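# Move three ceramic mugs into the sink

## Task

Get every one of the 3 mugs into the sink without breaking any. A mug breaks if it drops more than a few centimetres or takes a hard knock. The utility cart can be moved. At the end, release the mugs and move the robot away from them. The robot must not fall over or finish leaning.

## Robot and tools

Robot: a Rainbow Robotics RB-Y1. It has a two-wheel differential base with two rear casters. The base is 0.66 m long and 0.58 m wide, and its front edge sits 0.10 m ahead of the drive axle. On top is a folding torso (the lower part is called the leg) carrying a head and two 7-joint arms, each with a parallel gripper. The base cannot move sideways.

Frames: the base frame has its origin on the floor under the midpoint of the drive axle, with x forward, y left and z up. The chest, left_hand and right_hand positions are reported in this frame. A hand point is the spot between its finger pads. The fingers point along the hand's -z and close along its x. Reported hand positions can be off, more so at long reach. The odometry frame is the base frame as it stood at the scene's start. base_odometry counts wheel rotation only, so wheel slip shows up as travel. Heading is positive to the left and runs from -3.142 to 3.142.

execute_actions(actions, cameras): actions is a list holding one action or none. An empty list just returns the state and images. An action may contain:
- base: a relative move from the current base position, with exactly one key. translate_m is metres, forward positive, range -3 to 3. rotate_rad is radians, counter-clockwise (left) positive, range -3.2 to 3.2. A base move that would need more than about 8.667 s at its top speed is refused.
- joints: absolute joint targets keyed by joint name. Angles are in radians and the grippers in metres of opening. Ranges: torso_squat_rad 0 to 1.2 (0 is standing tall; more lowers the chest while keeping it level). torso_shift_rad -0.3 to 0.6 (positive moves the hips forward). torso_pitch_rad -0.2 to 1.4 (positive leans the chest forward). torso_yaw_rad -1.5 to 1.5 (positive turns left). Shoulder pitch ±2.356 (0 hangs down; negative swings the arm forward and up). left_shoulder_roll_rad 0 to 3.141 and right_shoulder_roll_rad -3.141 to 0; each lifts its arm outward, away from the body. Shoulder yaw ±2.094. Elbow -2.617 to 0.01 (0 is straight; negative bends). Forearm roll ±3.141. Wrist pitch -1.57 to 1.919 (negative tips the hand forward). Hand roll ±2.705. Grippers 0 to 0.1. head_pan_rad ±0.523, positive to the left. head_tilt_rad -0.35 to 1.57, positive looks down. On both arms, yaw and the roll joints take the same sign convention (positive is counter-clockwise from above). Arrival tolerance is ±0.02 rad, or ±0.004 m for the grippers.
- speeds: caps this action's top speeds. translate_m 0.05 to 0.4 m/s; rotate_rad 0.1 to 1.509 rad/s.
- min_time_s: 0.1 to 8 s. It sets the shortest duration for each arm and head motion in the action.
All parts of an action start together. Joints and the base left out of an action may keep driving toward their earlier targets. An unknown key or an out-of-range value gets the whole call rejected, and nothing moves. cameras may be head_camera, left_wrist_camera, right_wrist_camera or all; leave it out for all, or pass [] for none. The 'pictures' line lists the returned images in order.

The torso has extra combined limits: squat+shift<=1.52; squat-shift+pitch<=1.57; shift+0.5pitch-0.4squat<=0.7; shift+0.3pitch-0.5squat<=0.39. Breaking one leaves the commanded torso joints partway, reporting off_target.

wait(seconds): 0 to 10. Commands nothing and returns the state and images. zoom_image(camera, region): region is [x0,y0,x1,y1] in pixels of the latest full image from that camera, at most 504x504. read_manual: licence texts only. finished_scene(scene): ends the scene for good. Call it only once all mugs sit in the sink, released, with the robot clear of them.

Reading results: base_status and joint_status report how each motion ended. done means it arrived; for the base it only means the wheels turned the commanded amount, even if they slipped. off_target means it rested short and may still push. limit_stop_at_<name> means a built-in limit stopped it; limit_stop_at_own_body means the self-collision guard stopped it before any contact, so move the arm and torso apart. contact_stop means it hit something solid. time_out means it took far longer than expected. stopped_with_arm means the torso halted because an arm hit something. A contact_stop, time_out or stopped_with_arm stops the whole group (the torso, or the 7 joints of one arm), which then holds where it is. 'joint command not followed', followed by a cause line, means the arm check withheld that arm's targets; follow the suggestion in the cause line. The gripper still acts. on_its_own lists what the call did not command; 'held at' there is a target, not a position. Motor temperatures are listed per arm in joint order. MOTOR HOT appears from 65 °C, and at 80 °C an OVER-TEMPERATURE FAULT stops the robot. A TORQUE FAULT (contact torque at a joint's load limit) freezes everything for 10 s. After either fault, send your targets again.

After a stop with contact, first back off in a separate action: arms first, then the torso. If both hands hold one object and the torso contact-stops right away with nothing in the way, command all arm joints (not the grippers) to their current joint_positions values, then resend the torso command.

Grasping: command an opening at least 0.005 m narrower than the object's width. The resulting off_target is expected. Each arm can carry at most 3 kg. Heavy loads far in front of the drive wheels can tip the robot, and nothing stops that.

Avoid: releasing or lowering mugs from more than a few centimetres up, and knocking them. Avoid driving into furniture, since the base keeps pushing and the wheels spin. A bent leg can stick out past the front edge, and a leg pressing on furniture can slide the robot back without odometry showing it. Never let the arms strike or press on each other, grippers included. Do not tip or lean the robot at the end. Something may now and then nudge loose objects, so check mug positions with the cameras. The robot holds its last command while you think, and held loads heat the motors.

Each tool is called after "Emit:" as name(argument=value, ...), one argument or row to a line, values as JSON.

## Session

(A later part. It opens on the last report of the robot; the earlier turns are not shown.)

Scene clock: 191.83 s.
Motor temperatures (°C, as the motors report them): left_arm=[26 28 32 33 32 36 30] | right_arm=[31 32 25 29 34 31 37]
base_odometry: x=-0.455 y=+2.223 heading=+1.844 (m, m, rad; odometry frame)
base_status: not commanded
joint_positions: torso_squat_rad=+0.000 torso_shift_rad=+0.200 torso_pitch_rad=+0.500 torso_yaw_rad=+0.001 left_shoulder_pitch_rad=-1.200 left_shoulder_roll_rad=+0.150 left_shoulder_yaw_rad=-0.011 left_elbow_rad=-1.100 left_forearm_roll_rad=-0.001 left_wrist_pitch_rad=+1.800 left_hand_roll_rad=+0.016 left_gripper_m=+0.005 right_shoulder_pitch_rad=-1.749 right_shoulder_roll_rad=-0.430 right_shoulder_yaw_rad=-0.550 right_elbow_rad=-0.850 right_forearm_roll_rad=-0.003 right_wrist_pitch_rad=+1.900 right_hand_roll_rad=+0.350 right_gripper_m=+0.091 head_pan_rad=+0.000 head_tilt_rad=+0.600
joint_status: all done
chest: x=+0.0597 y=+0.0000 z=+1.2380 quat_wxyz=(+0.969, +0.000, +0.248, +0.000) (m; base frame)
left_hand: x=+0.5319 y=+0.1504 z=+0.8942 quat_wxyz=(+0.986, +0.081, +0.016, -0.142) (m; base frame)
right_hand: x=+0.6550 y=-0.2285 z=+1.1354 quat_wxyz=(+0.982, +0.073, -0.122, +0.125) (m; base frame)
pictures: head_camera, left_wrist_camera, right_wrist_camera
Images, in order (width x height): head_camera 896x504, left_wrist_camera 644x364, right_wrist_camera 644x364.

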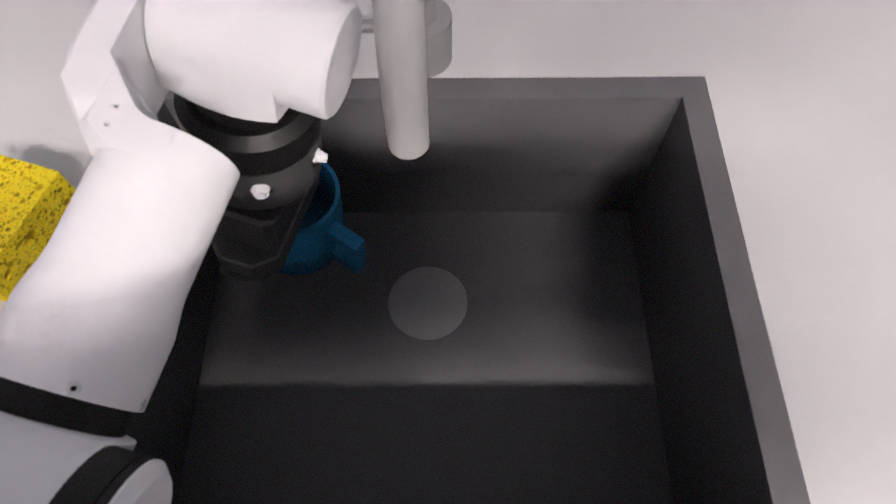

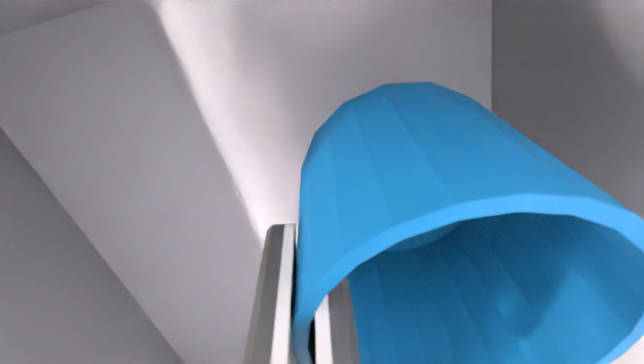

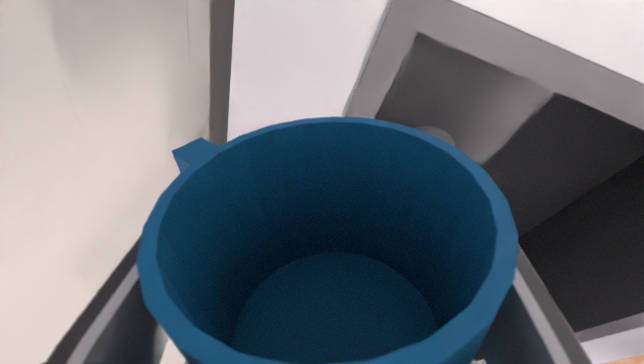

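Emit:
execute_actions(
  actions=[
    {"joints":{"left_shoulder_pitch_rad":-0.95,"left_elbow_rad":-1.2,"left_wrist_pitch_rad":1.65,"left_shoulder_roll_rad":0.1},"min_time_s":2},
  ],
  cameras=["head_camera","left_wrist_camera"],
)

Scene clock: 198.00 s.
Motor temperatures (°C, as the motors report them): left_arm=[26 28 32 33 32 36 30] | right_arm=[31 32 25 29 34 31 37]
base_odometry: x=-0.455 y=+2.223 heading=+1.844 (m, m, rad; odometry frame)
base_status: not commanded
joint_positions: torso_squat_rad=+0.000 torso_shift_rad=+0.200 torso_pitch_rad=+0.500 torso_yaw_rad=+0.001 left_shoulder_pitch_rad=-0.950 left_shoulder_roll_rad=+0.100 left_shoulder_yaw_rad=-0.011 left_elbow_rad=-1.200 left_forearm_roll_rad=-0.001 left_wrist_pitch_rad=+1.650 left_hand_roll_rad=+0.016 left_gripper_m=+0.005 right_shoulder_pitch_rad=-1.749 right_shoulder_roll_rad=-0.430 right_shoulder_yaw_rad=-0.550 right_elbow_rad=-0.850 right_forearm_roll_rad=-0.003 right_wrist_pitch_rad=+1.900 right_hand_roll_rad=+0.350 right_gripper_m=+0.091 head_pan_rad=+0.000 head_tilt_rad=+0.600
joint_status: all done
chest: x=+0.0597 y=+0.0000 z=+1.2380 quat_wxyz=(+0.969, +0.000, +0.248, +0.000) (m; base frame)
left_hand: x=+0.4765 y=+0.1519 z=+0.8150 quat_wxyz=(+0.990, +0.045, +0.017, -0.133) (m; base frame)
right_hand: x=+0.6550 y=-0.2285 z=+1.1354 quat_wxyz=(+0.982, +0.073, -0.122, +0.125) (m; base frame)
pictures: head_camera, left_wrist_camera
Images, in order (width x height): head_camera 896x504, left_wrist_camera 644x364.

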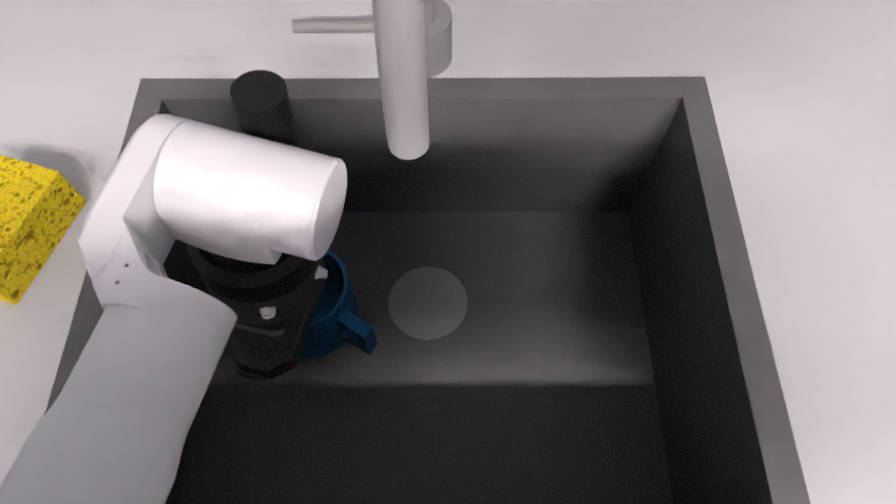

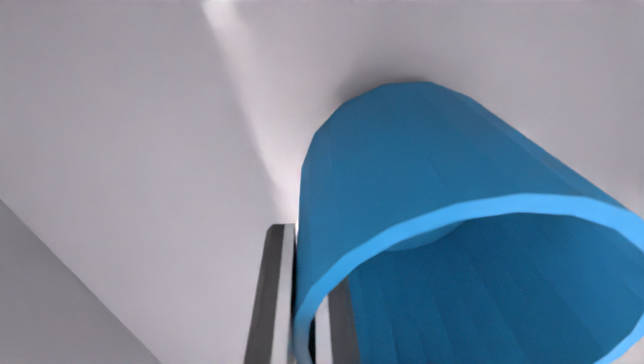

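A bit lower, slowly.

Emit:
execute_actions(
  actions=[
    {"joints":{"left_elbow_rad":-1.08,"left_wrist_pitch_rad":1.53},"min_time_s":2},
  ],
  cameras=["left_wrist_camera"],
)

Scene clock: 203.33 s.
Motor temperatures (°C, as the motors report them): left_arm=[26 28 32 33 32 36 30] | right_arm=[31 32 25 29 34 31 37]
base_odometry: x=-0.455 y=+2.223 heading=+1.844 (m, m, rad; odometry frame)
base_status: not commanded
joint_positions: torso_squat_rad=+0.001 torso_shift_rad=+0.199 torso_pitch_rad=+0.498 torso_yaw_rad=+0.001 left_shoulder_pitch_rad=-0.953 left_shoulder_roll_rad=+0.100 left_shoulder_yaw_rad=-0.011 left_elbow_rad=-1.083 left_forearm_roll_rad=-0.002 left_wrist_pitch_rad=+1.531 left_hand_roll_rad=+0.016 left_gripper_m=+0.005 right_shoulder_pitch_rad=-1.749 right_shoulder_roll_rad=-0.430 right_shoulder_yaw_rad=-0.550 right_elbow_rad=-0.850 right_forearm_roll_rad=-0.003 right_wrist_pitch_rad=+1.900 right_hand_roll_rad=+0.350 right_gripper_m=+0.091 head_pan_rad=+0.000 head_tilt_rad=+0.600
joint_status: all done
chest: x=+0.0582 y=+0.0000 z=+1.2385 quat_wxyz=(+0.969, +0.000, +0.246, +0.001) (m; base frame)
left_hand: x=+0.4747 y=+0.1547 z=+0.7881 quat_wxyz=(+0.990, +0.045, +0.013, -0.133) (m; base frame)
right_hand: x=+0.6538 y=-0.2284 z=+1.1373 quat_wxyz=(+0.982, +0.073, -0.123, +0.125) (m; base frame)
pictures: left_wrist_camera
Images, in order (width x height): left_wrist_camera 644x364.

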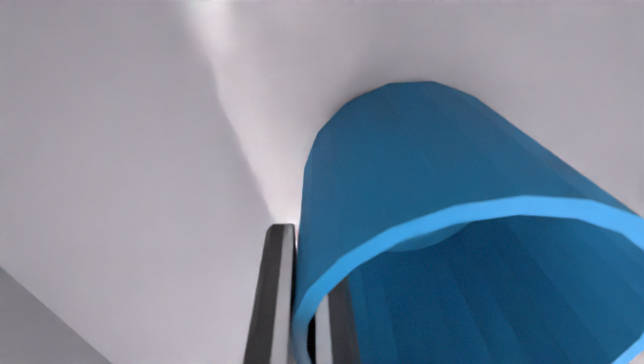

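Touching bottom. Release and lift out.

Emit:
execute_actions(
  actions=[
    {"joints":{"left_gripper_m":0.04}},
  ],
  cameras=[],
)

Emit:
execute_actions(
  actions=[
    {"joints":{"left_shoulder_pitch_rad":-1.3,"left_elbow_rad":-1.3,"left_wrist_pitch_rad":1.9,"left_shoulder_roll_rad":0.2},"min_time_s":1.5},
  ],
  cameras=["head_camera"],
)

Scene clock: 212.40 s.
Motor temperatures (°C, as the motors report them): left_arm=[26 28 32 33 32 36 30] | right_arm=[31 31 25 29 34 31 37]
base_odometry: x=-0.455 y=+2.223 heading=+1.844 (m, m, rad; odometry frame)
base_status: not commanded
joint_positions: torso_squat_rad=+0.000 torso_shift_rad=+0.200 torso_pitch_rad=+0.500 torso_yaw_rad=+0.001 left_shoulder_pitch_rad=-0.950 left_shoulder_roll_rad=+0.100 left_shoulder_yaw_rad=-0.011 left_elbow_rad=-1.080 left_forearm_roll_rad=-0.001 left_wrist_pitch_rad=+1.530 left_hand_roll_rad=+0.016 left_gripper_m=+0.040 right_shoulder_pitch_rad=-1.749 right_shoulder_roll_rad=-0.430 right_shoulder_yaw_rad=-0.550 right_elbow_rad=-0.850 right_forearm_roll_rad=-0.003 right_wrist_pitch_rad=+1.900 right_hand_roll_rad=+0.350 right_gripper_m=+0.091 head_pan_rad=+0.000 head_tilt_rad=+0.600
joint_status: all done
chest: x=+0.0595 y=+0.0000 z=+1.2381 quat_wxyz=(+0.969, +0.000, +0.247, +0.000) (m; base frame)
left_hand: x=+0.4731 y=+0.1554 z=+0.7850 quat_wxyz=(+0.990, +0.045, +0.017, -0.133) (m; base frame)
right_hand: x=+0.6549 y=-0.2284 z=+1.1356 quat_wxyz=(+0.982, +0.073, -0.122, +0.125) (m; base frame)
pictures: none
No camera images: the call's "cameras" was empty. Leave "cameras" out to get every camera's image.

Scene clock: 214.20 s.
Motor temperatures (°C, as the motors report them): left_arm=[26 28 32 33 32 36 30] | right_arm=[31 31 25 29 34 31 37]
base_odometry: x=-0.455 y=+2.223 heading=+1.844 (m, m, rad; odometry frame)
base_status: not commanded
joint_positions: torso_squat_rad=+0.000 torso_shift_rad=+0.200 torso_pitch_rad=+0.500 torso_yaw_rad=+0.001 left_shoulder_pitch_rad=-1.300 left_shoulder_roll_rad=+0.200 left_shoulder_yaw_rad=-0.011 left_elbow_rad=-1.300 left_forearm_roll_rad=-0.001 left_wrist_pitch_rad=+1.900 left_hand_roll_rad=+0.016 left_gripper_m=+0.040 right_shoulder_pitch_rad=-1.749 right_shoulder_roll_rad=-0.430 right_shoulder_yaw_rad=-0.550 right_elbow_rad=-0.850 right_forearm_roll_rad=-0.003 right_wrist_pitch_rad=+1.900 right_hand_roll_rad=+0.350 right_gripper_m=+0.091 head_pan_rad=+0.000 head_tilt_rad=+0.600
joint_status: all done
chest: x=+0.0595 y=+0.0000 z=+1.2381 quat_wxyz=(+0.969, +0.000, +0.247, +0.000) (m; base frame)
left_hand: x=+0.5816 y=+0.1456 z=+0.9945 quat_wxyz=(+0.982, +0.090, -0.087, -0.141) (m; base frame)
right_hand: x=+0.6549 y=-0.2284 z=+1.1356 quat_wxyz=(+0.982, +0.073, -0.122, +0.125) (m; base frame)
pictures: head_camera
Images, in order (width x height): head_camera 896x504.

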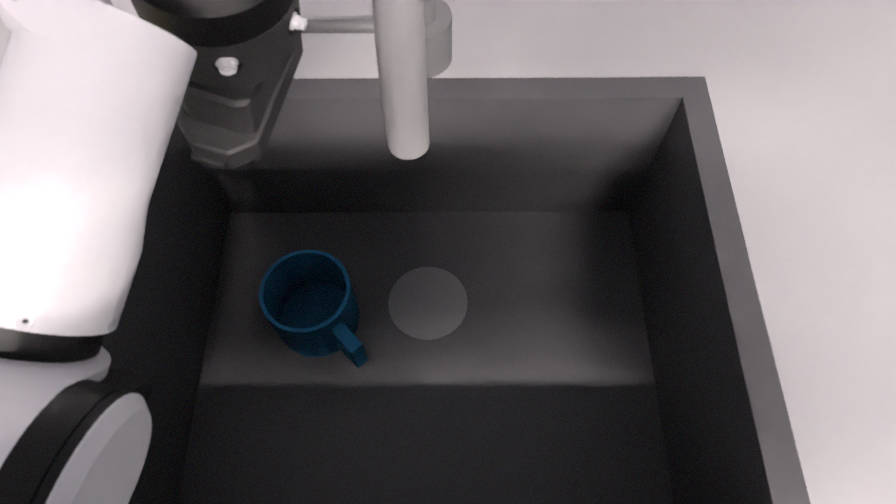

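Emit:
execute_actions(
  actions=[
    {"joints":{"left_shoulder_roll_rad":0.7,"right_shoulder_pitch_rad":-1.2,"right_elbow_rad":-1.2,"right_wrist_pitch_rad":1.9,"right_shoulder_roll_rad":-0.08,"right_shoulder_yaw_rad":0,"right_hand_roll_rad":0},"min_time_s":2.5},
  ],
  cameras=["head_camera","right_wrist_camera"],
)

Scene clock: 221.73 s.
Motor temperatures (°C, as the motors report them): left_arm=[26 28 32 33 32 36 30] | right_arm=[31 31 25 29 34 31 37]
base_odometry: x=-0.455 y=+2.223 heading=+1.844 (m, m, rad; odometry frame)
base_status: not commanded
joint_positions: torso_squat_rad=+0.000 torso_shift_rad=+0.200 torso_pitch_rad=+0.500 torso_yaw_rad=+0.001 left_shoulder_pitch_rad=-1.300 left_shoulder_roll_rad=+0.700 left_shoulder_yaw_rad=-0.011 left_elbow_rad=-1.300 left_forearm_roll_rad=-0.001 left_wrist_pitch_rad=+1.900 left_hand_roll_rad=+0.016 left_gripper_m=+0.040 right_shoulder_pitch_rad=-1.200 right_shoulder_roll_rad=-0.080 right_shoulder_yaw_rad=+0.000 right_elbow_rad=-1.200 right_forearm_roll_rad=-0.003 right_wrist_pitch_rad=+1.900 right_hand_roll_rad=+0.000 right_gripper_m=+0.091 head_pan_rad=+0.000 head_tilt_rad=+0.600
joint_status: all done
chest: x=+0.0595 y=+0.0000 z=+1.2381 quat_wxyz=(+0.969, +0.000, +0.247, +0.000) (m; base frame)
left_hand: x=+0.6071 y=+0.4044 z=+1.0968 quat_wxyz=(+0.953, +0.276, -0.126, +0.018) (m; base frame)
right_hand: x=+0.5160 y=-0.1094 z=+0.9148 quat_wxyz=(+0.984, -0.049, +0.022, +0.168) (m; base frame)
pictures: head_camera, right_wrist_camera
Images, in order (width x height): head_camera 896x504, right_wrist_camera 644x364.

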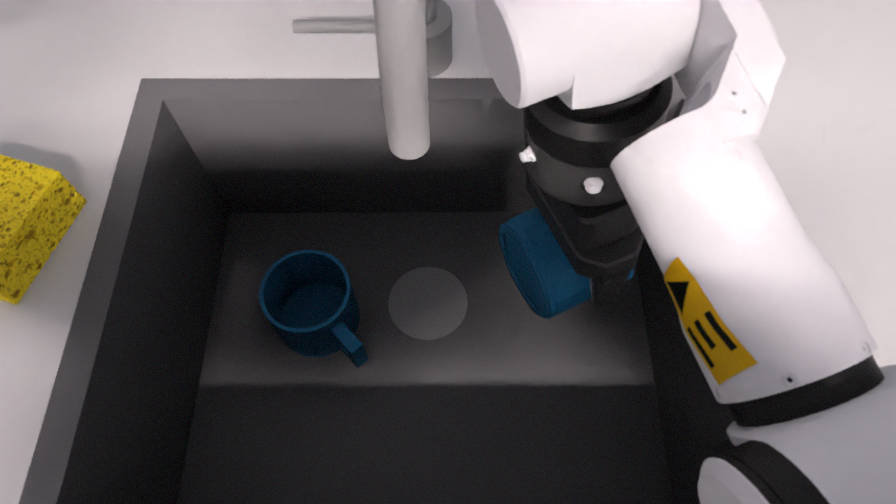

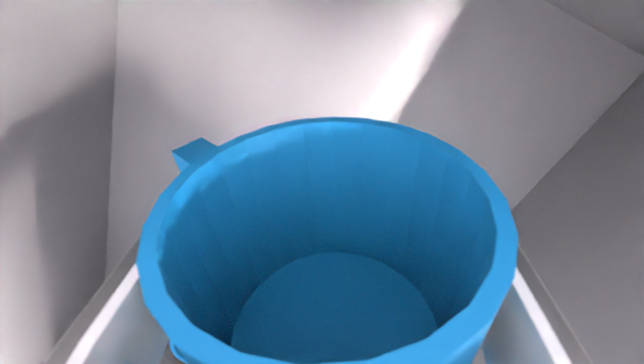

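Emit:
execute_actions(
  actions=[
    {"joints":{"right_shoulder_pitch_rad":-0.97,"right_elbow_rad":-1.1,"right_wrist_pitch_rad":1.57,"right_shoulder_roll_rad":-0.04},"min_time_s":2.5},
  ],
  cameras=["head_camera","right_wrist_camera"],
)

Scene clock: 227.63 s.
Motor temperatures (°C, as the motors report them): left_arm=[26 28 32 33 32 36 30] | right_arm=[31 31 25 29 34 31 37]
base_odometry: x=-0.455 y=+2.223 heading=+1.844 (m, m, rad; odometry frame)
base_status: not commanded
joint_positions: torso_squat_rad=+0.000 torso_shift_rad=+0.200 torso_pitch_rad=+0.500 torso_yaw_rad=+0.001 left_shoulder_pitch_rad=-1.300 left_shoulder_roll_rad=+0.700 left_shoulder_yaw_rad=-0.011 left_elbow_rad=-1.300 left_forearm_roll_rad=-0.001 left_wrist_pitch_rad=+1.900 left_hand_roll_rad=+0.016 left_gripper_m=+0.040 right_shoulder_pitch_rad=-0.970 right_shoulder_roll_rad=-0.040 right_shoulder_yaw_rad=+0.000 right_elbow_rad=-1.100 right_forearm_roll_rad=-0.003 right_wrist_pitch_rad=+1.570 right_hand_roll_rad=+0.000 right_gripper_m=+0.091 head_pan_rad=+0.000 head_tilt_rad=+0.600
joint_status: all done
chest: x=+0.0595 y=+0.0000 z=+1.2381 quat_wxyz=(+0.969, +0.000, +0.247, +0.000) (m; base frame)
left_hand: x=+0.6071 y=+0.4044 z=+1.0969 quat_wxyz=(+0.953, +0.276, -0.126, +0.018) (m; base frame)
right_hand: x=+0.4682 y=-0.1160 z=+0.7954 quat_wxyz=(+0.988, -0.014, +0.022, +0.151) (m; base frame)
pictures: head_camera, right_wrist_camera
Images, in order (width x height): head_camera 896x504, right_wrist_camera 644x364.

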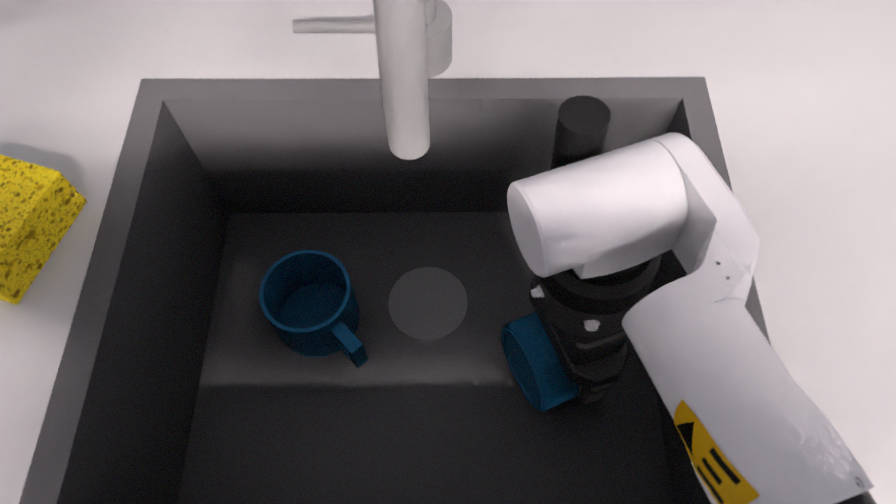

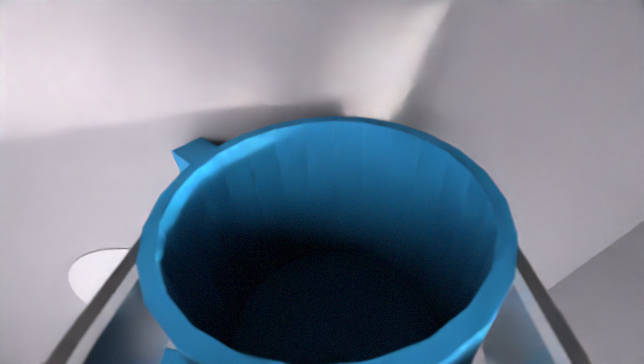

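Emit:
execute_actions(
  actions=[
    {"joints":{"right_elbow_rad":-1.05,"right_wrist_pitch_rad":1.52},"min_time_s":1},
  ],
  cameras=[],
)

Emit:
execute_actions(
  actions=[
    {"joints":{"right_gripper_m":0.1}},
  ],
  cameras=[],
)

Emit:
execute_actions(
  actions=[
    {"joints":{"right_shoulder_pitch_rad":-1.3,"right_elbow_rad":-1.3,"right_wrist_pitch_rad":1.9,"right_shoulder_roll_rad":-0.1},"min_time_s":1.5},
  ],
  cameras=["head_camera"],
)

Scene clock: 233.63 s.
Motor temperatures (°C, as the motors report them): left_arm=[26 28 32 33 32 36 30] | right_arm=[31 31 25 29 34 31 37]
base_odometry: x=-0.455 y=+2.223 heading=+1.844 (m, m, rad; odometry frame)
base_status: not commanded
joint_positions: torso_squat_rad=+0.001 torso_shift_rad=+0.199 torso_pitch_rad=+0.497 torso_yaw_rad=+0.001 left_shoulder_pitch_rad=-1.300 left_shoulder_roll_rad=+0.700 left_shoulder_yaw_rad=-0.011 left_elbow_rad=-1.300 left_forearm_roll_rad=-0.001 left_wrist_pitch_rad=+1.900 left_hand_roll_rad=+0.016 left_gripper_m=+0.040 right_shoulder_pitch_rad=-0.974 right_shoulder_roll_rad=-0.040 right_shoulder_yaw_rad=+0.000 right_elbow_rad=-1.053 right_forearm_roll_rad=-0.003 right_wrist_pitch_rad=+1.520 right_hand_roll_rad=+0.000 right_gripper_m=+0.090 head_pan_rad=+0.000 head_tilt_rad=+0.600
joint_status: all done
chest: x=+0.0579 y=+0.0001 z=+1.2387 quat_wxyz=(+0.969, +0.000, +0.246, +0.000) (m; base frame)
left_hand: x=+0.6059 y=+0.4044 z=+1.0989 quat_wxyz=(+0.953, +0.276, -0.127, +0.019) (m; base frame)
right_hand: x=+0.4680 y=-0.1154 z=+0.7867 quat_wxyz=(+0.988, -0.014, +0.018, +0.152) (m; base frame)
pictures: none
No camera images: the call's "cameras" was empty. Leave "cameras" out to get every camera's image.

Scene clock: 235.33 s.
Motor temperatures (°C, as the motors report them): left_arm=[26 28 32 33 32 36 30] | right_arm=[31 31 25 29 34 31 37]
base_odometry: x=-0.455 y=+2.223 heading=+1.844 (m, m, rad; odometry frame)
base_status: not commanded
joint_positions: torso_squat_rad=+0.000 torso_shift_rad=+0.200 torso_pitch_rad=+0.500 torso_yaw_rad=+0.001 left_shoulder_pitch_rad=-1.300 left_shoulder_roll_rad=+0.700 left_shoulder_yaw_rad=-0.011 left_elbow_rad=-1.300 left_forearm_roll_rad=-0.001 left_wrist_pitch_rad=+1.900 left_hand_roll_rad=+0.016 left_gripper_m=+0.040 right_shoulder_pitch_rad=-0.970 right_shoulder_roll_rad=-0.040 right_shoulder_yaw_rad=+0.000 right_elbow_rad=-1.050 right_forearm_roll_rad=-0.003 right_wrist_pitch_rad=+1.520 right_hand_roll_rad=+0.000 right_gripper_m=+0.100 head_pan_rad=+0.000 head_tilt_rad=+0.600
joint_status: all done
chest: x=+0.0594 y=+0.0001 z=+1.2381 quat_wxyz=(+0.969, +0.000, +0.247, +0.000) (m; base frame)
left_hand: x=+0.6071 y=+0.4044 z=+1.0970 quat_wxyz=(+0.953, +0.276, -0.126, +0.018) (m; base frame)
right_hand: x=+0.4659 y=-0.1165 z=+0.7830 quat_wxyz=(+0.988, -0.014, +0.022, +0.151) (m; base frame)
pictures: none
No camera images: the call's "cameras" was empty. Leave "cameras" out to get every camera's image.

Scene clock: 237.13 s.
Motor temperatures (°C, as the motors report them): left_arm=[26 28 32 33 32 36 30] | right_arm=[31 31 25 29 34 31 37]
base_odometry: x=-0.455 y=+2.223 heading=+1.844 (m, m, rad; odometry frame)
base_status: not commanded
joint_positions: torso_squat_rad=+0.000 torso_shift_rad=+0.200 torso_pitch_rad=+0.500 torso_yaw_rad=+0.001 left_shoulder_pitch_rad=-1.300 left_shoulder_roll_rad=+0.700 left_shoulder_yaw_rad=-0.011 left_elbow_rad=-1.300 left_forearm_roll_rad=-0.001 left_wrist_pitch_rad=+1.900 left_hand_roll_rad=+0.016 left_gripper_m=+0.040 right_shoulder_pitch_rad=-1.299 right_shoulder_roll_rad=-0.100 right_shoulder_yaw_rad=+0.000 right_elbow_rad=-1.300 right_forearm_roll_rad=-0.003 right_wrist_pitch_rad=+1.900 right_hand_roll_rad=+0.000 right_gripper_m=+0.100 head_pan_rad=+0.000 head_tilt_rad=+0.600
joint_status: all done
chest: x=+0.0594 y=+0.0001 z=+1.2381 quat_wxyz=(+0.969, +0.000, +0.247, +0.000) (m; base frame)
left_hand: x=+0.6071 y=+0.4044 z=+1.0970 quat_wxyz=(+0.953, +0.276, -0.126, +0.018) (m; base frame)
right_hand: x=+0.5645 y=-0.0923 z=+0.9854 quat_wxyz=(+0.980, -0.047, -0.077, +0.177) (m; base frame)
pictures: head_camera
Images, in order (width x height): head_camera 896x504.

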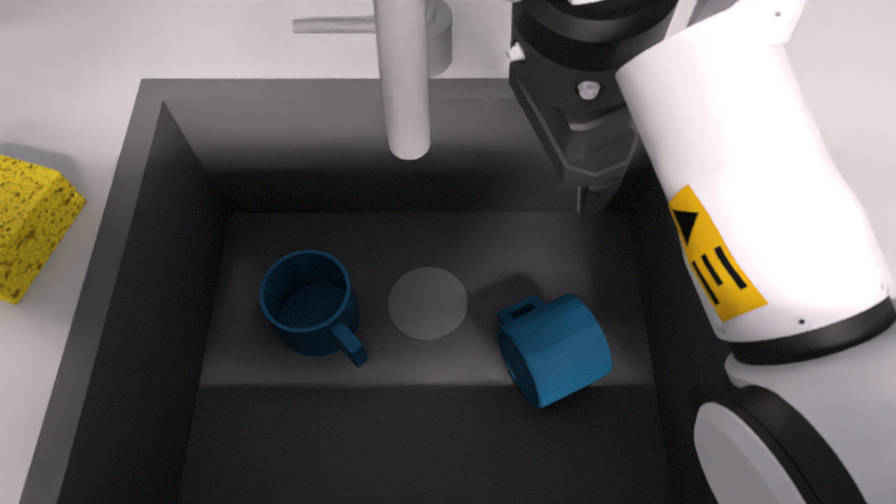

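Emit:
execute_actions(
  actions=[
    {"base":{"translate_m":-0.4},"joints":{"torso_shift_rad":0,"torso_pitch_rad":0,"left_shoulder_roll_rad":0.1,"left_gripper_m":0.1,"left_hand_roll_rad":1.57}},
  ],
  cameras=[],
)

Emit:
execute_actions(
  actions=[
    {"base":{"rotate_rad":-2.887}},
  ],
  cameras=[],
)

Emit:
execute_actions(
  actions=[
    {"base":{"translate_m":3.0}},
  ],
  cameras=[],
)

Emit:
execute_actions(
  actions=[
    {"base":{"rotate_rad":-0.25},"joints":{"head_tilt_rad":0.7,"left_shoulder_roll_rad":0.8}},
  ],
  cameras=["head_camera"],
)

Scene clock: 254.23 s.
Motor temperatures (°C, as the motors report them): left_arm=[26 28 32 33 32 36 30] | right_arm=[31 31 25 29 34 31 37]
base_odometry: x=-0.347 y=+1.838 heading=+1.846 (m, m, rad; odometry frame)
base_status: done
joint_positions: torso_squat_rad=+0.000 torso_shift_rad=+0.000 torso_pitch_rad=+0.000 torso_yaw_rad=+0.001 left_shoulder_pitch_rad=-1.300 left_shoulder_roll_rad=+0.100 left_shoulder_yaw_rad=-0.011 left_elbow_rad=-1.300 left_forearm_roll_rad=-0.001 left_wrist_pitch_rad=+1.900 left_hand_roll_rad=+1.570 left_gripper_m=+0.099 right_shoulder_pitch_rad=-1.300 right_shoulder_roll_rad=-0.100 right_shoulder_yaw_rad=+0.000 right_elbow_rad=-1.300 right_forearm_roll_rad=-0.003 right_wrist_pitch_rad=+1.900 right_hand_roll_rad=+0.000 right_gripper_m=+0.100 head_pan_rad=+0.000 head_tilt_rad=+0.600
joint_status: all done
chest: x=-0.2281 y=+0.0000 z=+1.2899 quat_wxyz=(+1.000, +0.000, +0.000, +0.000) (m; base frame)
left_hand: x=+0.3360 y=+0.0927 z=+1.3109 quat_wxyz=(+0.771, -0.157, -0.293, +0.543) (m; base frame)
right_hand: x=+0.3363 y=-0.0924 z=+1.3106 quat_wxyz=(+0.931, -0.089, -0.317, +0.160) (m; base frame)
pictures: none
No camera images: the call's "cameras" was empty. Leave "cameras" out to get every camera's image.

Scene clock: 259.37 s.
Motor temperatures (°C, as the motors report them): left_arm=[26 28 32 33 32 36 30] | right_arm=[31 31 25 29 34 31 37]
base_odometry: x=-0.347 y=+1.838 heading=-1.041 (m, m, rad; odometry frame)
base_status: done
joint_positions: torso_squat_rad=+0.000 torso_shift_rad=+0.000 torso_pitch_rad=+0.000 torso_yaw_rad=+0.001 left_shoulder_pitch_rad=-1.300 left_shoulder_roll_rad=+0.100 left_shoulder_yaw_rad=-0.011 left_elbow_rad=-1.300 left_forearm_roll_rad=-0.001 left_wrist_pitch_rad=+1.900 left_hand_roll_rad=+1.570 left_gripper_m=+0.099 right_shoulder_pitch_rad=-1.300 right_shoulder_roll_rad=-0.100 right_shoulder_yaw_rad=+0.000 right_elbow_rad=-1.300 right_forearm_roll_rad=-0.003 right_wrist_pitch_rad=+1.900 right_hand_roll_rad=+0.000 right_gripper_m=+0.100 head_pan_rad=+0.000 head_tilt_rad=+0.600
joint_status: not commanded
chest: x=-0.2281 y=+0.0000 z=+1.2899 quat_wxyz=(+1.000, +0.000, +0.000, +0.000) (m; base frame)
left_hand: x=+0.3361 y=+0.0927 z=+1.3109 quat_wxyz=(+0.771, -0.157, -0.293, +0.543) (m; base frame)
right_hand: x=+0.3363 y=-0.0924 z=+1.3106 quat_wxyz=(+0.931, -0.089, -0.317, +0.160) (m; base frame)
pictures: none
No camera images: the call's "cameras" was empty. Leave "cameras" out to get every camera's image.

Scene clock: 268.27 s.
Motor temperatures (°C, as the motors report them): left_arm=[26 28 32 33 32 36 30] | right_arm=[31 31 25 29 34 31 37]
base_odometry: x=+1.168 y=-0.752 heading=-1.042 (m, m, rad; odometry frame)
base_status: done
joint_positions: torso_squat_rad=+0.000 torso_shift_rad=+0.000 torso_pitch_rad=+0.000 torso_yaw_rad=+0.001 left_shoulder_pitch_rad=-1.300 left_shoulder_roll_rad=+0.100 left_shoulder_yaw_rad=-0.011 left_elbow_rad=-1.300 left_forearm_roll_rad=-0.001 left_wrist_pitch_rad=+1.900 left_hand_roll_rad=+1.570 left_gripper_m=+0.099 right_shoulder_pitch_rad=-1.300 right_shoulder_roll_rad=-0.100 right_shoulder_yaw_rad=+0.000 right_elbow_rad=-1.300 right_forearm_roll_rad=-0.003 right_wrist_pitch_rad=+1.900 right_hand_roll_rad=+0.000 right_gripper_m=+0.100 head_pan_rad=+0.000 head_tilt_rad=+0.600
joint_status: not commanded
chest: x=-0.2279 y=+0.0000 z=+1.2899 quat_wxyz=(+1.000, +0.000, +0.000, +0.000) (m; base frame)
left_hand: x=+0.3362 y=+0.0927 z=+1.3106 quat_wxyz=(+0.771, -0.157, -0.293, +0.543) (m; base frame)
right_hand: x=+0.3365 y=-0.0924 z=+1.3105 quat_wxyz=(+0.931, -0.089, -0.317, +0.160) (m; base frame)
pictures: none
No camera images: the call's "cameras" was empty. Leave "cameras" out to get every camera's image.

Scene clock: 269.97 s.
Motor temperatures (°C, as the motors report them): left_arm=[26 28 32 33 32 36 30] | right_arm=[31 31 25 29 34 31 37]
base_odometry: x=+1.168 y=-0.752 heading=-1.291 (m, m, rad; odometry frame)
base_status: done
joint_positions: torso_squat_rad=+0.000 torso_shift_rad=+0.000 torso_pitch_rad=+0.000 torso_yaw_rad=+0.001 left_shoulder_pitch_rad=-1.300 left_shoulder_roll_rad=+0.800 left_shoulder_yaw_rad=-0.011 left_elbow_rad=-1.300 left_forearm_roll_rad=-0.001 left_wrist_pitch_rad=+1.900 left_hand_roll_rad=+1.570 left_gripper_m=+0.099 right_shoulder_pitch_rad=-1.300 right_shoulder_roll_rad=-0.100 right_shoulder_yaw_rad=+0.000 right_elbow_rad=-1.300 right_forearm_roll_rad=-0.003 right_wrist_pitch_rad=+1.900 right_hand_roll_rad=+0.000 right_gripper_m=+0.100 head_pan_rad=+0.000 head_tilt_rad=+0.700
joint_status: all done
chest: x=-0.2280 y=+0.0001 z=+1.2899 quat_wxyz=(+1.000, +0.000, +0.000, +0.000) (m; base frame)
left_hand: x=+0.2991 y=+0.4514 z=+1.4520 quat_wxyz=(+0.537, -0.047, -0.460, +0.705) (m; base frame)
right_hand: x=+0.3365 y=-0.0924 z=+1.3105 quat_wxyz=(+0.931, -0.090, -0.317, +0.160) (m; base frame)
pictures: head_camera
Images, in order (width x height): head_camera 896x504.

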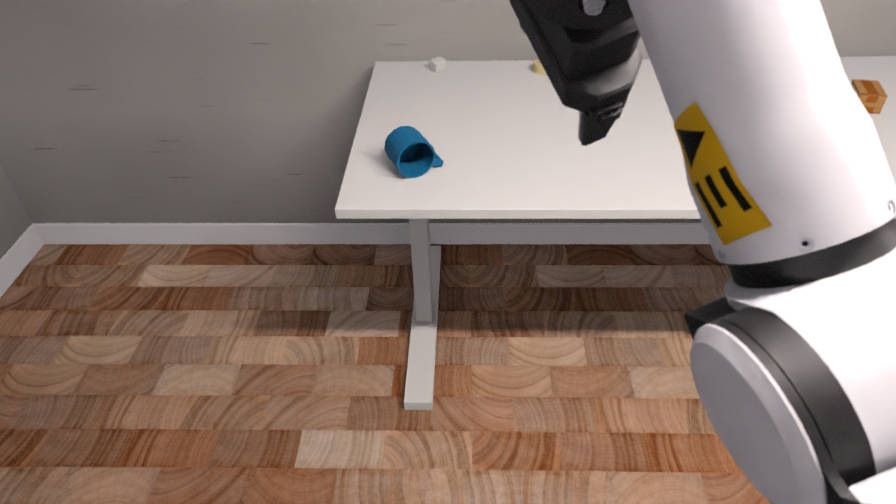

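Emit:
execute_actions(
  actions=[
    {"base":{"translate_m":0.7},"joints":{"torso_shift_rad":0.2,"torso_pitch_rad":0.5,"left_shoulder_pitch_rad":-1.2,"left_elbow_rad":-1.2,"left_wrist_pitch_rad":1.9,"left_shoulder_roll_rad":0.06,"left_hand_roll_rad":2.2,"right_shoulder_roll_rad":-0.7,"head_tilt_rad":0.6},"min_time_s":2},
  ],
  cameras=["head_camera","left_wrist_camera"],
)

Scene clock: 341.23 s.
Motor temperatures (°C, as the motors report them): left_arm=[26 28 32 33 32 36 30] | right_arm=[31 31 25 29 34 31 37]
base_odometry: x=+1.361 y=-1.425 heading=-1.292 (m, m, rad; odometry frame)
base_status: done
joint_positions: torso_squat_rad=+0.000 torso_shift_rad=+0.200 torso_pitch_rad=+0.500 torso_yaw_rad=+0.001 left_shoulder_pitch_rad=-1.200 left_shoulder_roll_rad=+0.060 left_shoulder_yaw_rad=-0.011 left_elbow_rad=-1.200 left_forearm_roll_rad=-0.001 left_wrist_pitch_rad=+1.900 left_hand_roll_rad=+2.200 left_gripper_m=+0.099 right_shoulder_pitch_rad=-1.300 right_shoulder_roll_rad=-0.699 right_shoulder_yaw_rad=+0.000 right_elbow_rad=-1.300 right_forearm_roll_rad=-0.003 right_wrist_pitch_rad=+1.900 right_hand_roll_rad=+0.000 right_gripper_m=+0.100 head_pan_rad=+0.000 head_tilt_rad=+0.600
joint_status: all done
chest: x=+0.0596 y=+0.0000 z=+1.2380 quat_wxyz=(+0.969, +0.000, +0.248, +0.000) (m; base frame)
left_hand: x=+0.5121 y=+0.0992 z=+0.9143 quat_wxyz=(+0.604, +0.041, -0.031, +0.795) (m; base frame)
right_hand: x=+0.6076 y=-0.4039 z=+1.0965 quat_wxyz=(+0.954, -0.271, -0.125, -0.013) (m; base frame)
pictures: head_camera, left_wrist_camera
Images, in order (width x height): head_camera 896x504, left_wrist_camera 644x364.

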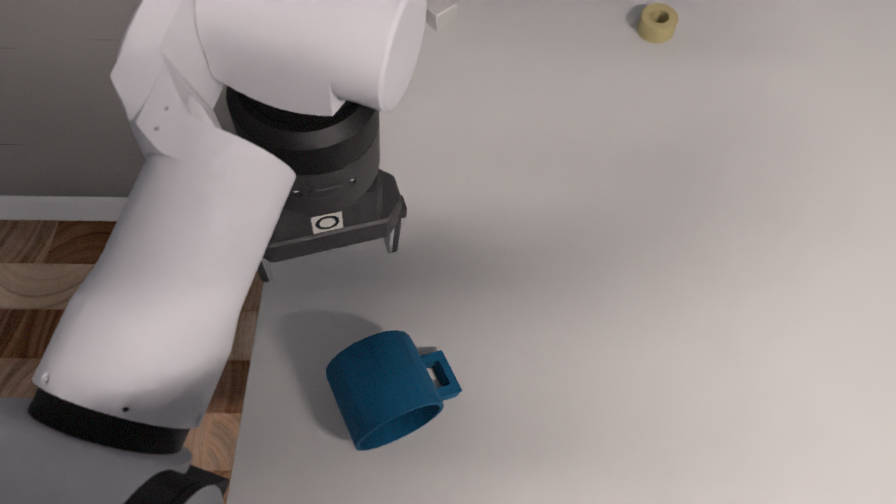

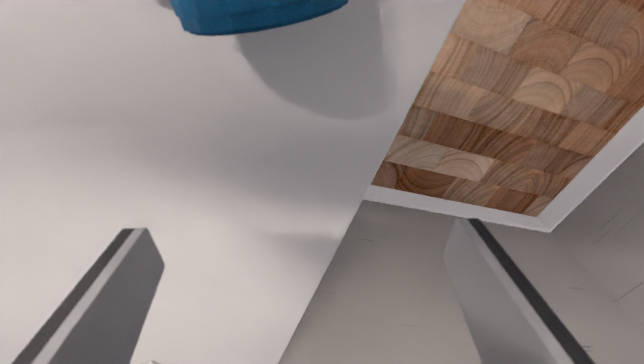

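Emit:
execute_actions(
  actions=[
    {"base":{"translate_m":-0.07},"joints":{"left_shoulder_roll_rad":0.01,"left_shoulder_pitch_rad":-1.1,"left_wrist_pitch_rad":1.8}},
  ],
  cameras=["head_camera","left_wrist_camera"],
)

Scene clock: 345.23 s.
Motor temperatures (°C, as the motors report them): left_arm=[26 28 32 33 32 36 30] | right_arm=[31 31 25 29 34 31 37]
base_odometry: x=+1.341 y=-1.358 heading=-1.291 (m, m, rad; odometry frame)
base_status: done
joint_positions: torso_squat_rad=+0.000 torso_shift_rad=+0.200 torso_pitch_rad=+0.500 torso_yaw_rad=+0.001 left_shoulder_pitch_rad=-1.100 left_shoulder_roll_rad=+0.010 left_shoulder_yaw_rad=-0.011 left_elbow_rad=-1.200 left_forearm_roll_rad=-0.001 left_wrist_pitch_rad=+1.800 left_hand_roll_rad=+2.200 left_gripper_m=+0.099 right_shoulder_pitch_rad=-1.300 right_shoulder_roll_rad=-0.700 right_shoulder_yaw_rad=+0.000 right_elbow_rad=-1.300 right_forearm_roll_rad=-0.003 right_wrist_pitch_rad=+1.900 right_hand_roll_rad=+0.000 right_gripper_m=+0.100 head_pan_rad=+0.000 head_tilt_rad=+0.600
joint_status: all done
chest: x=+0.0594 y=+0.0000 z=+1.2381 quat_wxyz=(+0.969, +0.000, +0.247, +0.000) (m; base frame)
left_hand: x=+0.4882 y=+0.0828 z=+0.8718 quat_wxyz=(+0.606, +0.030, -0.004, +0.795) (m; base frame)
right_hand: x=+0.6075 y=-0.4040 z=+1.0968 quat_wxyz=(+0.954, -0.271, -0.125, -0.013) (m; base frame)
pictures: head_camera, left_wrist_camera
Images, in order (width x height): head_camera 896x504, left_wrist_camera 644x364.

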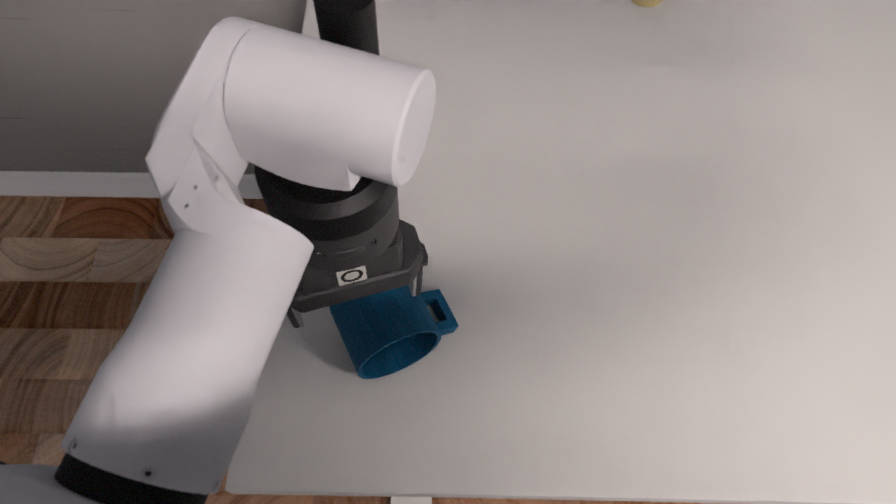

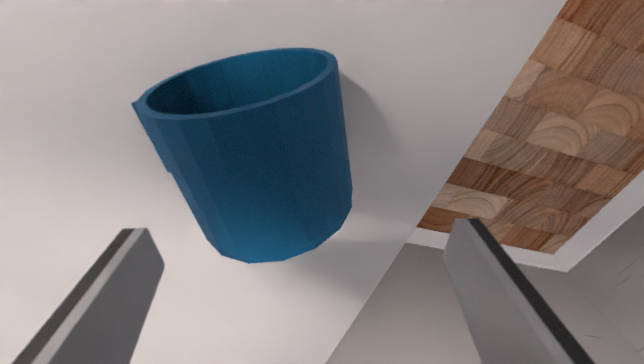

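Emit:
execute_actions(
  actions=[
    {"base":{"rotate_rad":-0.05},"joints":{"torso_squat_rad":0.33}},
  ],
  cameras=["left_wrist_camera"],
)

Scene clock: 350.90 s.
Motor temperatures (°C, as the motors report them): left_arm=[26 28 32 33 32 36 30] | right_arm=[31 31 25 29 34 31 37]
base_odometry: x=+1.341 y=-1.358 heading=-1.341 (m, m, rad; odometry frame)
base_status: done
joint_positions: torso_squat_rad=+0.330 torso_shift_rad=+0.200 torso_pitch_rad=+0.500 torso_yaw_rad=+0.001 left_shoulder_pitch_rad=-1.100 left_shoulder_roll_rad=+0.010 left_shoulder_yaw_rad=-0.011 left_elbow_rad=-1.200 left_forearm_roll_rad=-0.001 left_wrist_pitch_rad=+1.800 left_hand_roll_rad=+2.200 left_gripper_m=+0.099 right_shoulder_pitch_rad=-1.300 right_shoulder_roll_rad=-0.700 right_shoulder_yaw_rad=+0.000 right_elbow_rad=-1.300 right_forearm_roll_rad=-0.003 right_wrist_pitch_rad=+1.900 right_hand_roll_rad=+0.000 right_gripper_m=+0.100 head_pan_rad=+0.000 head_tilt_rad=+0.600
joint_status: all done
chest: x=+0.0519 y=+0.0000 z=+1.2011 quat_wxyz=(+0.969, +0.000, +0.247, +0.000) (m; base frame)
left_hand: x=+0.4807 y=+0.0828 z=+0.8348 quat_wxyz=(+0.606, +0.030, -0.004, +0.795) (m; base frame)
right_hand: x=+0.6000 y=-0.4040 z=+1.0598 quat_wxyz=(+0.954, -0.271, -0.125, -0.013) (m; base frame)
pictures: left_wrist_camera
Images, in order (width x height): left_wrist_camera 644x364.

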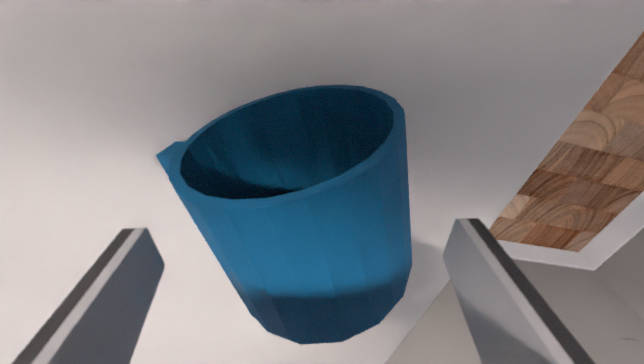

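Emit:
execute_actions(
  actions=[
    {"joints":{"left_hand_roll_rad":2.4}},
  ],
  cameras=["left_wrist_camera"],
)

Scene clock: 353.70 s.
Motor temperatures (°C, as the motors report them): left_arm=[26 28 32 33 32 36 30] | right_arm=[31 31 25 29 34 31 37]
base_odometry: x=+1.341 y=-1.358 heading=-1.341 (m, m, rad; odometry frame)
base_status: not commanded
joint_positions: torso_squat_rad=+0.330 torso_shift_rad=+0.200 torso_pitch_rad=+0.500 torso_yaw_rad=+0.001 left_shoulder_pitch_rad=-1.100 left_shoulder_roll_rad=+0.010 left_shoulder_yaw_rad=-0.011 left_elbow_rad=-1.200 left_forearm_roll_rad=-0.001 left_wrist_pitch_rad=+1.800 left_hand_roll_rad=+2.400 left_gripper_m=+0.099 right_shoulder_pitch_rad=-1.300 right_shoulder_roll_rad=-0.700 right_shoulder_yaw_rad=+0.000 right_elbow_rad=-1.300 right_forearm_roll_rad=-0.003 right_wrist_pitch_rad=+1.900 right_hand_roll_rad=+0.000 right_gripper_m=+0.100 head_pan_rad=+0.000 head_tilt_rad=+0.600
joint_status: all done
chest: x=+0.0519 y=+0.0000 z=+1.2011 quat_wxyz=(+0.969, +0.000, +0.247, +0.000) (m; base frame)
left_hand: x=+0.4807 y=+0.0828 z=+0.8348 quat_wxyz=(+0.524, +0.030, -0.007, +0.851) (m; base frame)
right_hand: x=+0.6000 y=-0.4040 z=+1.0598 quat_wxyz=(+0.954, -0.271, -0.125, -0.013) (m; base frame)
pictures: left_wrist_camera
Images, in order (width x height): left_wrist_camera 644x364.

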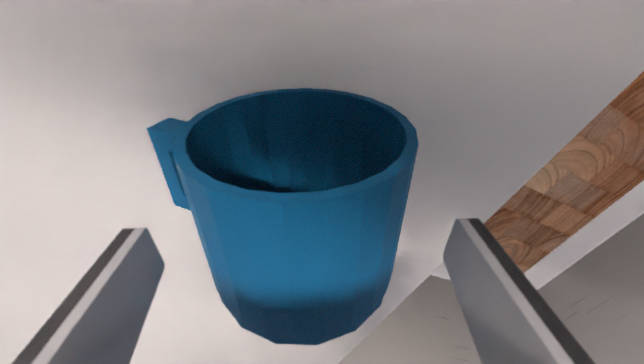

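Aligned. Descend.

Emit:
execute_actions(
  actions=[
    {"joints":{"torso_squat_rad":0.49}},
  ],
  cameras=["left_wrist_camera"],
)

Emit:
execute_actions(
  actions=[
    {"joints":{"left_gripper_m":0.0}},
  ],
  cameras=["left_wrist_camera"],
)

Emit:
execute_actions(
  actions=[
    {"joints":{"torso_squat_rad":0.35}},
  ],
  cameras=["left_wrist_camera","head_camera"],
)

Scene clock: 358.40 s.
Motor temperatures (°C, as the motors report them): left_arm=[26 28 32 33 32 36 30] | right_arm=[31 31 25 29 34 31 37]
base_odometry: x=+1.341 y=-1.358 heading=-1.341 (m, m, rad; odometry frame)
base_status: not commanded
joint_positions: torso_squat_rad=+0.490 torso_shift_rad=+0.200 torso_pitch_rad=+0.500 torso_yaw_rad=+0.001 left_shoulder_pitch_rad=-1.100 left_shoulder_roll_rad=+0.010 left_shoulder_yaw_rad=-0.011 left_elbow_rad=-1.200 left_forearm_roll_rad=-0.001 left_wrist_pitch_rad=+1.800 left_hand_roll_rad=+2.400 left_gripper_m=+0.099 right_shoulder_pitch_rad=-1.300 right_shoulder_roll_rad=-0.700 right_shoulder_yaw_rad=+0.000 right_elbow_rad=-1.300 right_forearm_roll_rad=-0.003 right_wrist_pitch_rad=+1.900 right_hand_roll_rad=+0.000 right_gripper_m=+0.100 head_pan_rad=+0.000 head_tilt_rad=+0.600
joint_status: all done
chest: x=+0.0430 y=+0.0000 z=+1.1574 quat_wxyz=(+0.969, +0.000, +0.247, +0.000) (m; base frame)
left_hand: x=+0.4719 y=+0.0828 z=+0.7910 quat_wxyz=(+0.524, +0.030, -0.007, +0.851) (m; base frame)
right_hand: x=+0.5912 y=-0.4040 z=+1.0161 quat_wxyz=(+0.954, -0.271, -0.125, -0.013) (m; base frame)
pictures: left_wrist_camera
Images, in order (width x height): left_wrist_camera 644x364.

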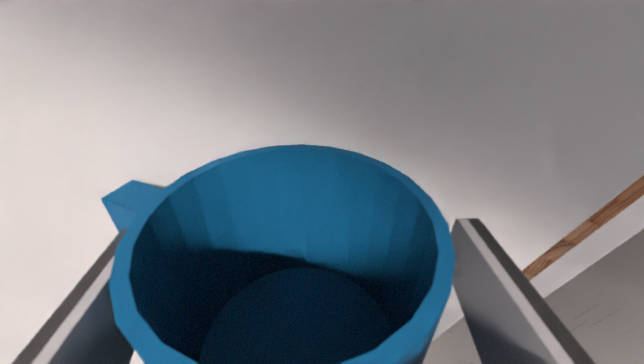

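Scene clock: 359.87 s.
Motor temperatures (°C, as the motors report them): left_arm=[26 28 32 33 32 36 30] | right_arm=[31 31 25 29 34 31 37]
base_odometry: x=+1.341 y=-1.358 heading=-1.341 (m, m, rad; odometry frame)
base_status: not commanded
joint_positions: torso_squat_rad=+0.490 torso_shift_rad=+0.200 torso_pitch_rad=+0.500 torso_yaw_rad=+0.001 left_shoulder_pitch_rad=-1.100 left_shoulder_roll_rad=+0.010 left_shoulder_yaw_rad=-0.011 left_elbow_rad=-1.200 left_forearm_roll_rad=-0.001 left_wrist_pitch_rad=+1.800 left_hand_roll_rad=+2.400 left_gripper_m=+0.089 right_shoulder_pitch_rad=-1.300 right_shoulder_roll_rad=-0.700 right_shoulder_yaw_rad=+0.000 right_elbow_rad=-1.300 right_forearm_roll_rad=-0.003 right_wrist_pitch_rad=+1.900 right_hand_roll_rad=+0.000 right_gripper_m=+0.100 head_pan_rad=+0.000 head_tilt_rad=+0.600
joint_status: left_gripper_m off_target (ended at +0.089, target +0.000)
chest: x=+0.0430 y=+0.0000 z=+1.1574 quat_wxyz=(+0.969, +0.000, +0.247, +0.000) (m; base frame)
left_hand: x=+0.4719 y=+0.0828 z=+0.7910 quat_wxyz=(+0.524, +0.030, -0.007, +0.851) (m; base frame)
right_hand: x=+0.5912 y=-0.4040 z=+1.0161 quat_wxyz=(+0.954, -0.271, -0.125, -0.013) (m; base frame)
pictures: left_wrist_camera
Images, in order (width x height): left_wrist_camera 644x364.

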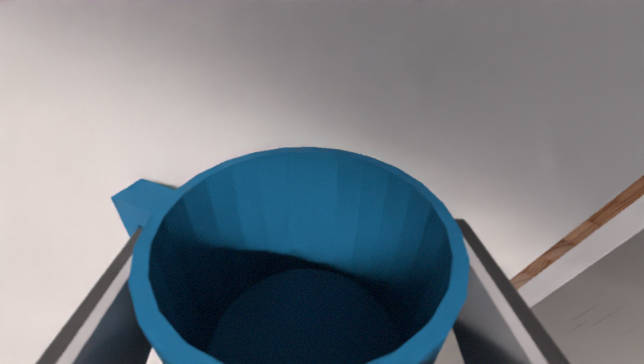

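Scene clock: 361.13 s.
Motor temperatures (°C, as the motors report them): left_arm=[26 28 32 33 32 36 30] | right_arm=[31 31 25 29 34 31 37]
base_odometry: x=+1.341 y=-1.358 heading=-1.341 (m, m, rad; odometry frame)
base_status: not commanded
joint_positions: torso_squat_rad=+0.350 torso_shift_rad=+0.200 torso_pitch_rad=+0.500 torso_yaw_rad=+0.001 left_shoulder_pitch_rad=-1.100 left_shoulder_roll_rad=+0.010 left_shoulder_yaw_rad=-0.011 left_elbow_rad=-1.200 left_forearm_roll_rad=-0.001 left_wrist_pitch_rad=+1.800 left_hand_roll_rad=+2.400 left_gripper_m=+0.089 right_shoulder_pitch_rad=-1.300 right_shoulder_roll_rad=-0.700 right_shoulder_yaw_rad=+0.000 right_elbow_rad=-1.300 right_forearm_roll_rad=-0.003 right_wrist_pitch_rad=+1.900 right_hand_roll_rad=+0.000 right_gripper_m=+0.100 head_pan_rad=+0.000 head_tilt_rad=+0.600
joint_status: all done
chest: x=+0.0511 y=+0.0000 z=+1.1965 quat_wxyz=(+0.969, +0.000, +0.248, +0.000) (m; base frame)
left_hand: x=+0.4798 y=+0.0828 z=+0.8299 quat_wxyz=(+0.524, +0.030, -0.007, +0.851) (m; base frame)
right_hand: x=+0.5992 y=-0.4040 z=+1.0550 quat_wxyz=(+0.954, -0.271, -0.125, -0.013) (m; base frame)
pictures: head_camera, left_wrist_camera
Images, in order (width x height): head_camera 896x504, left_wrist_camera 644x364.

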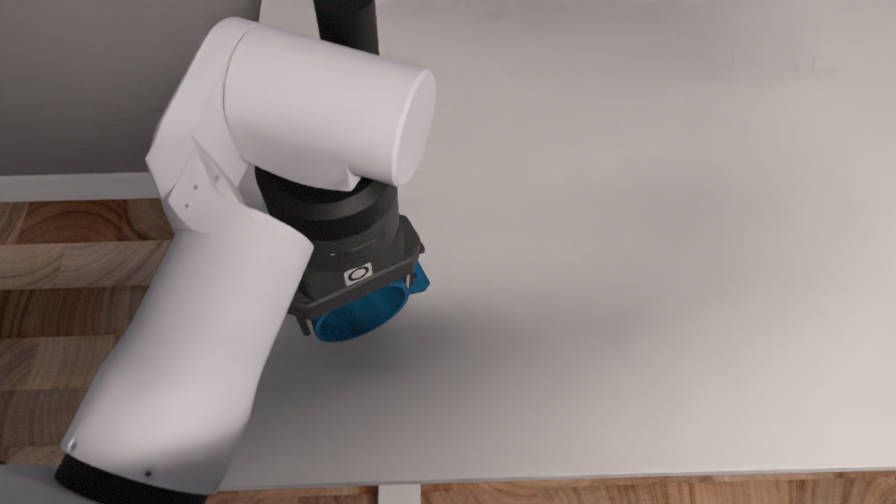

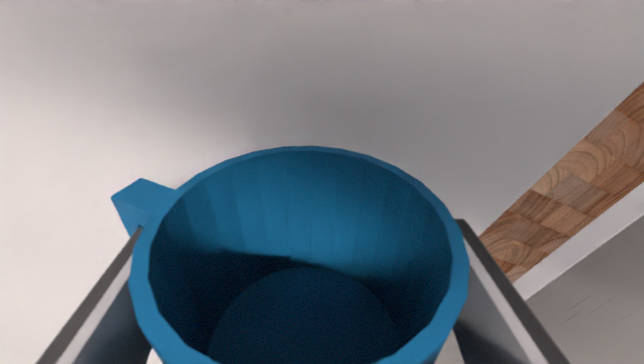

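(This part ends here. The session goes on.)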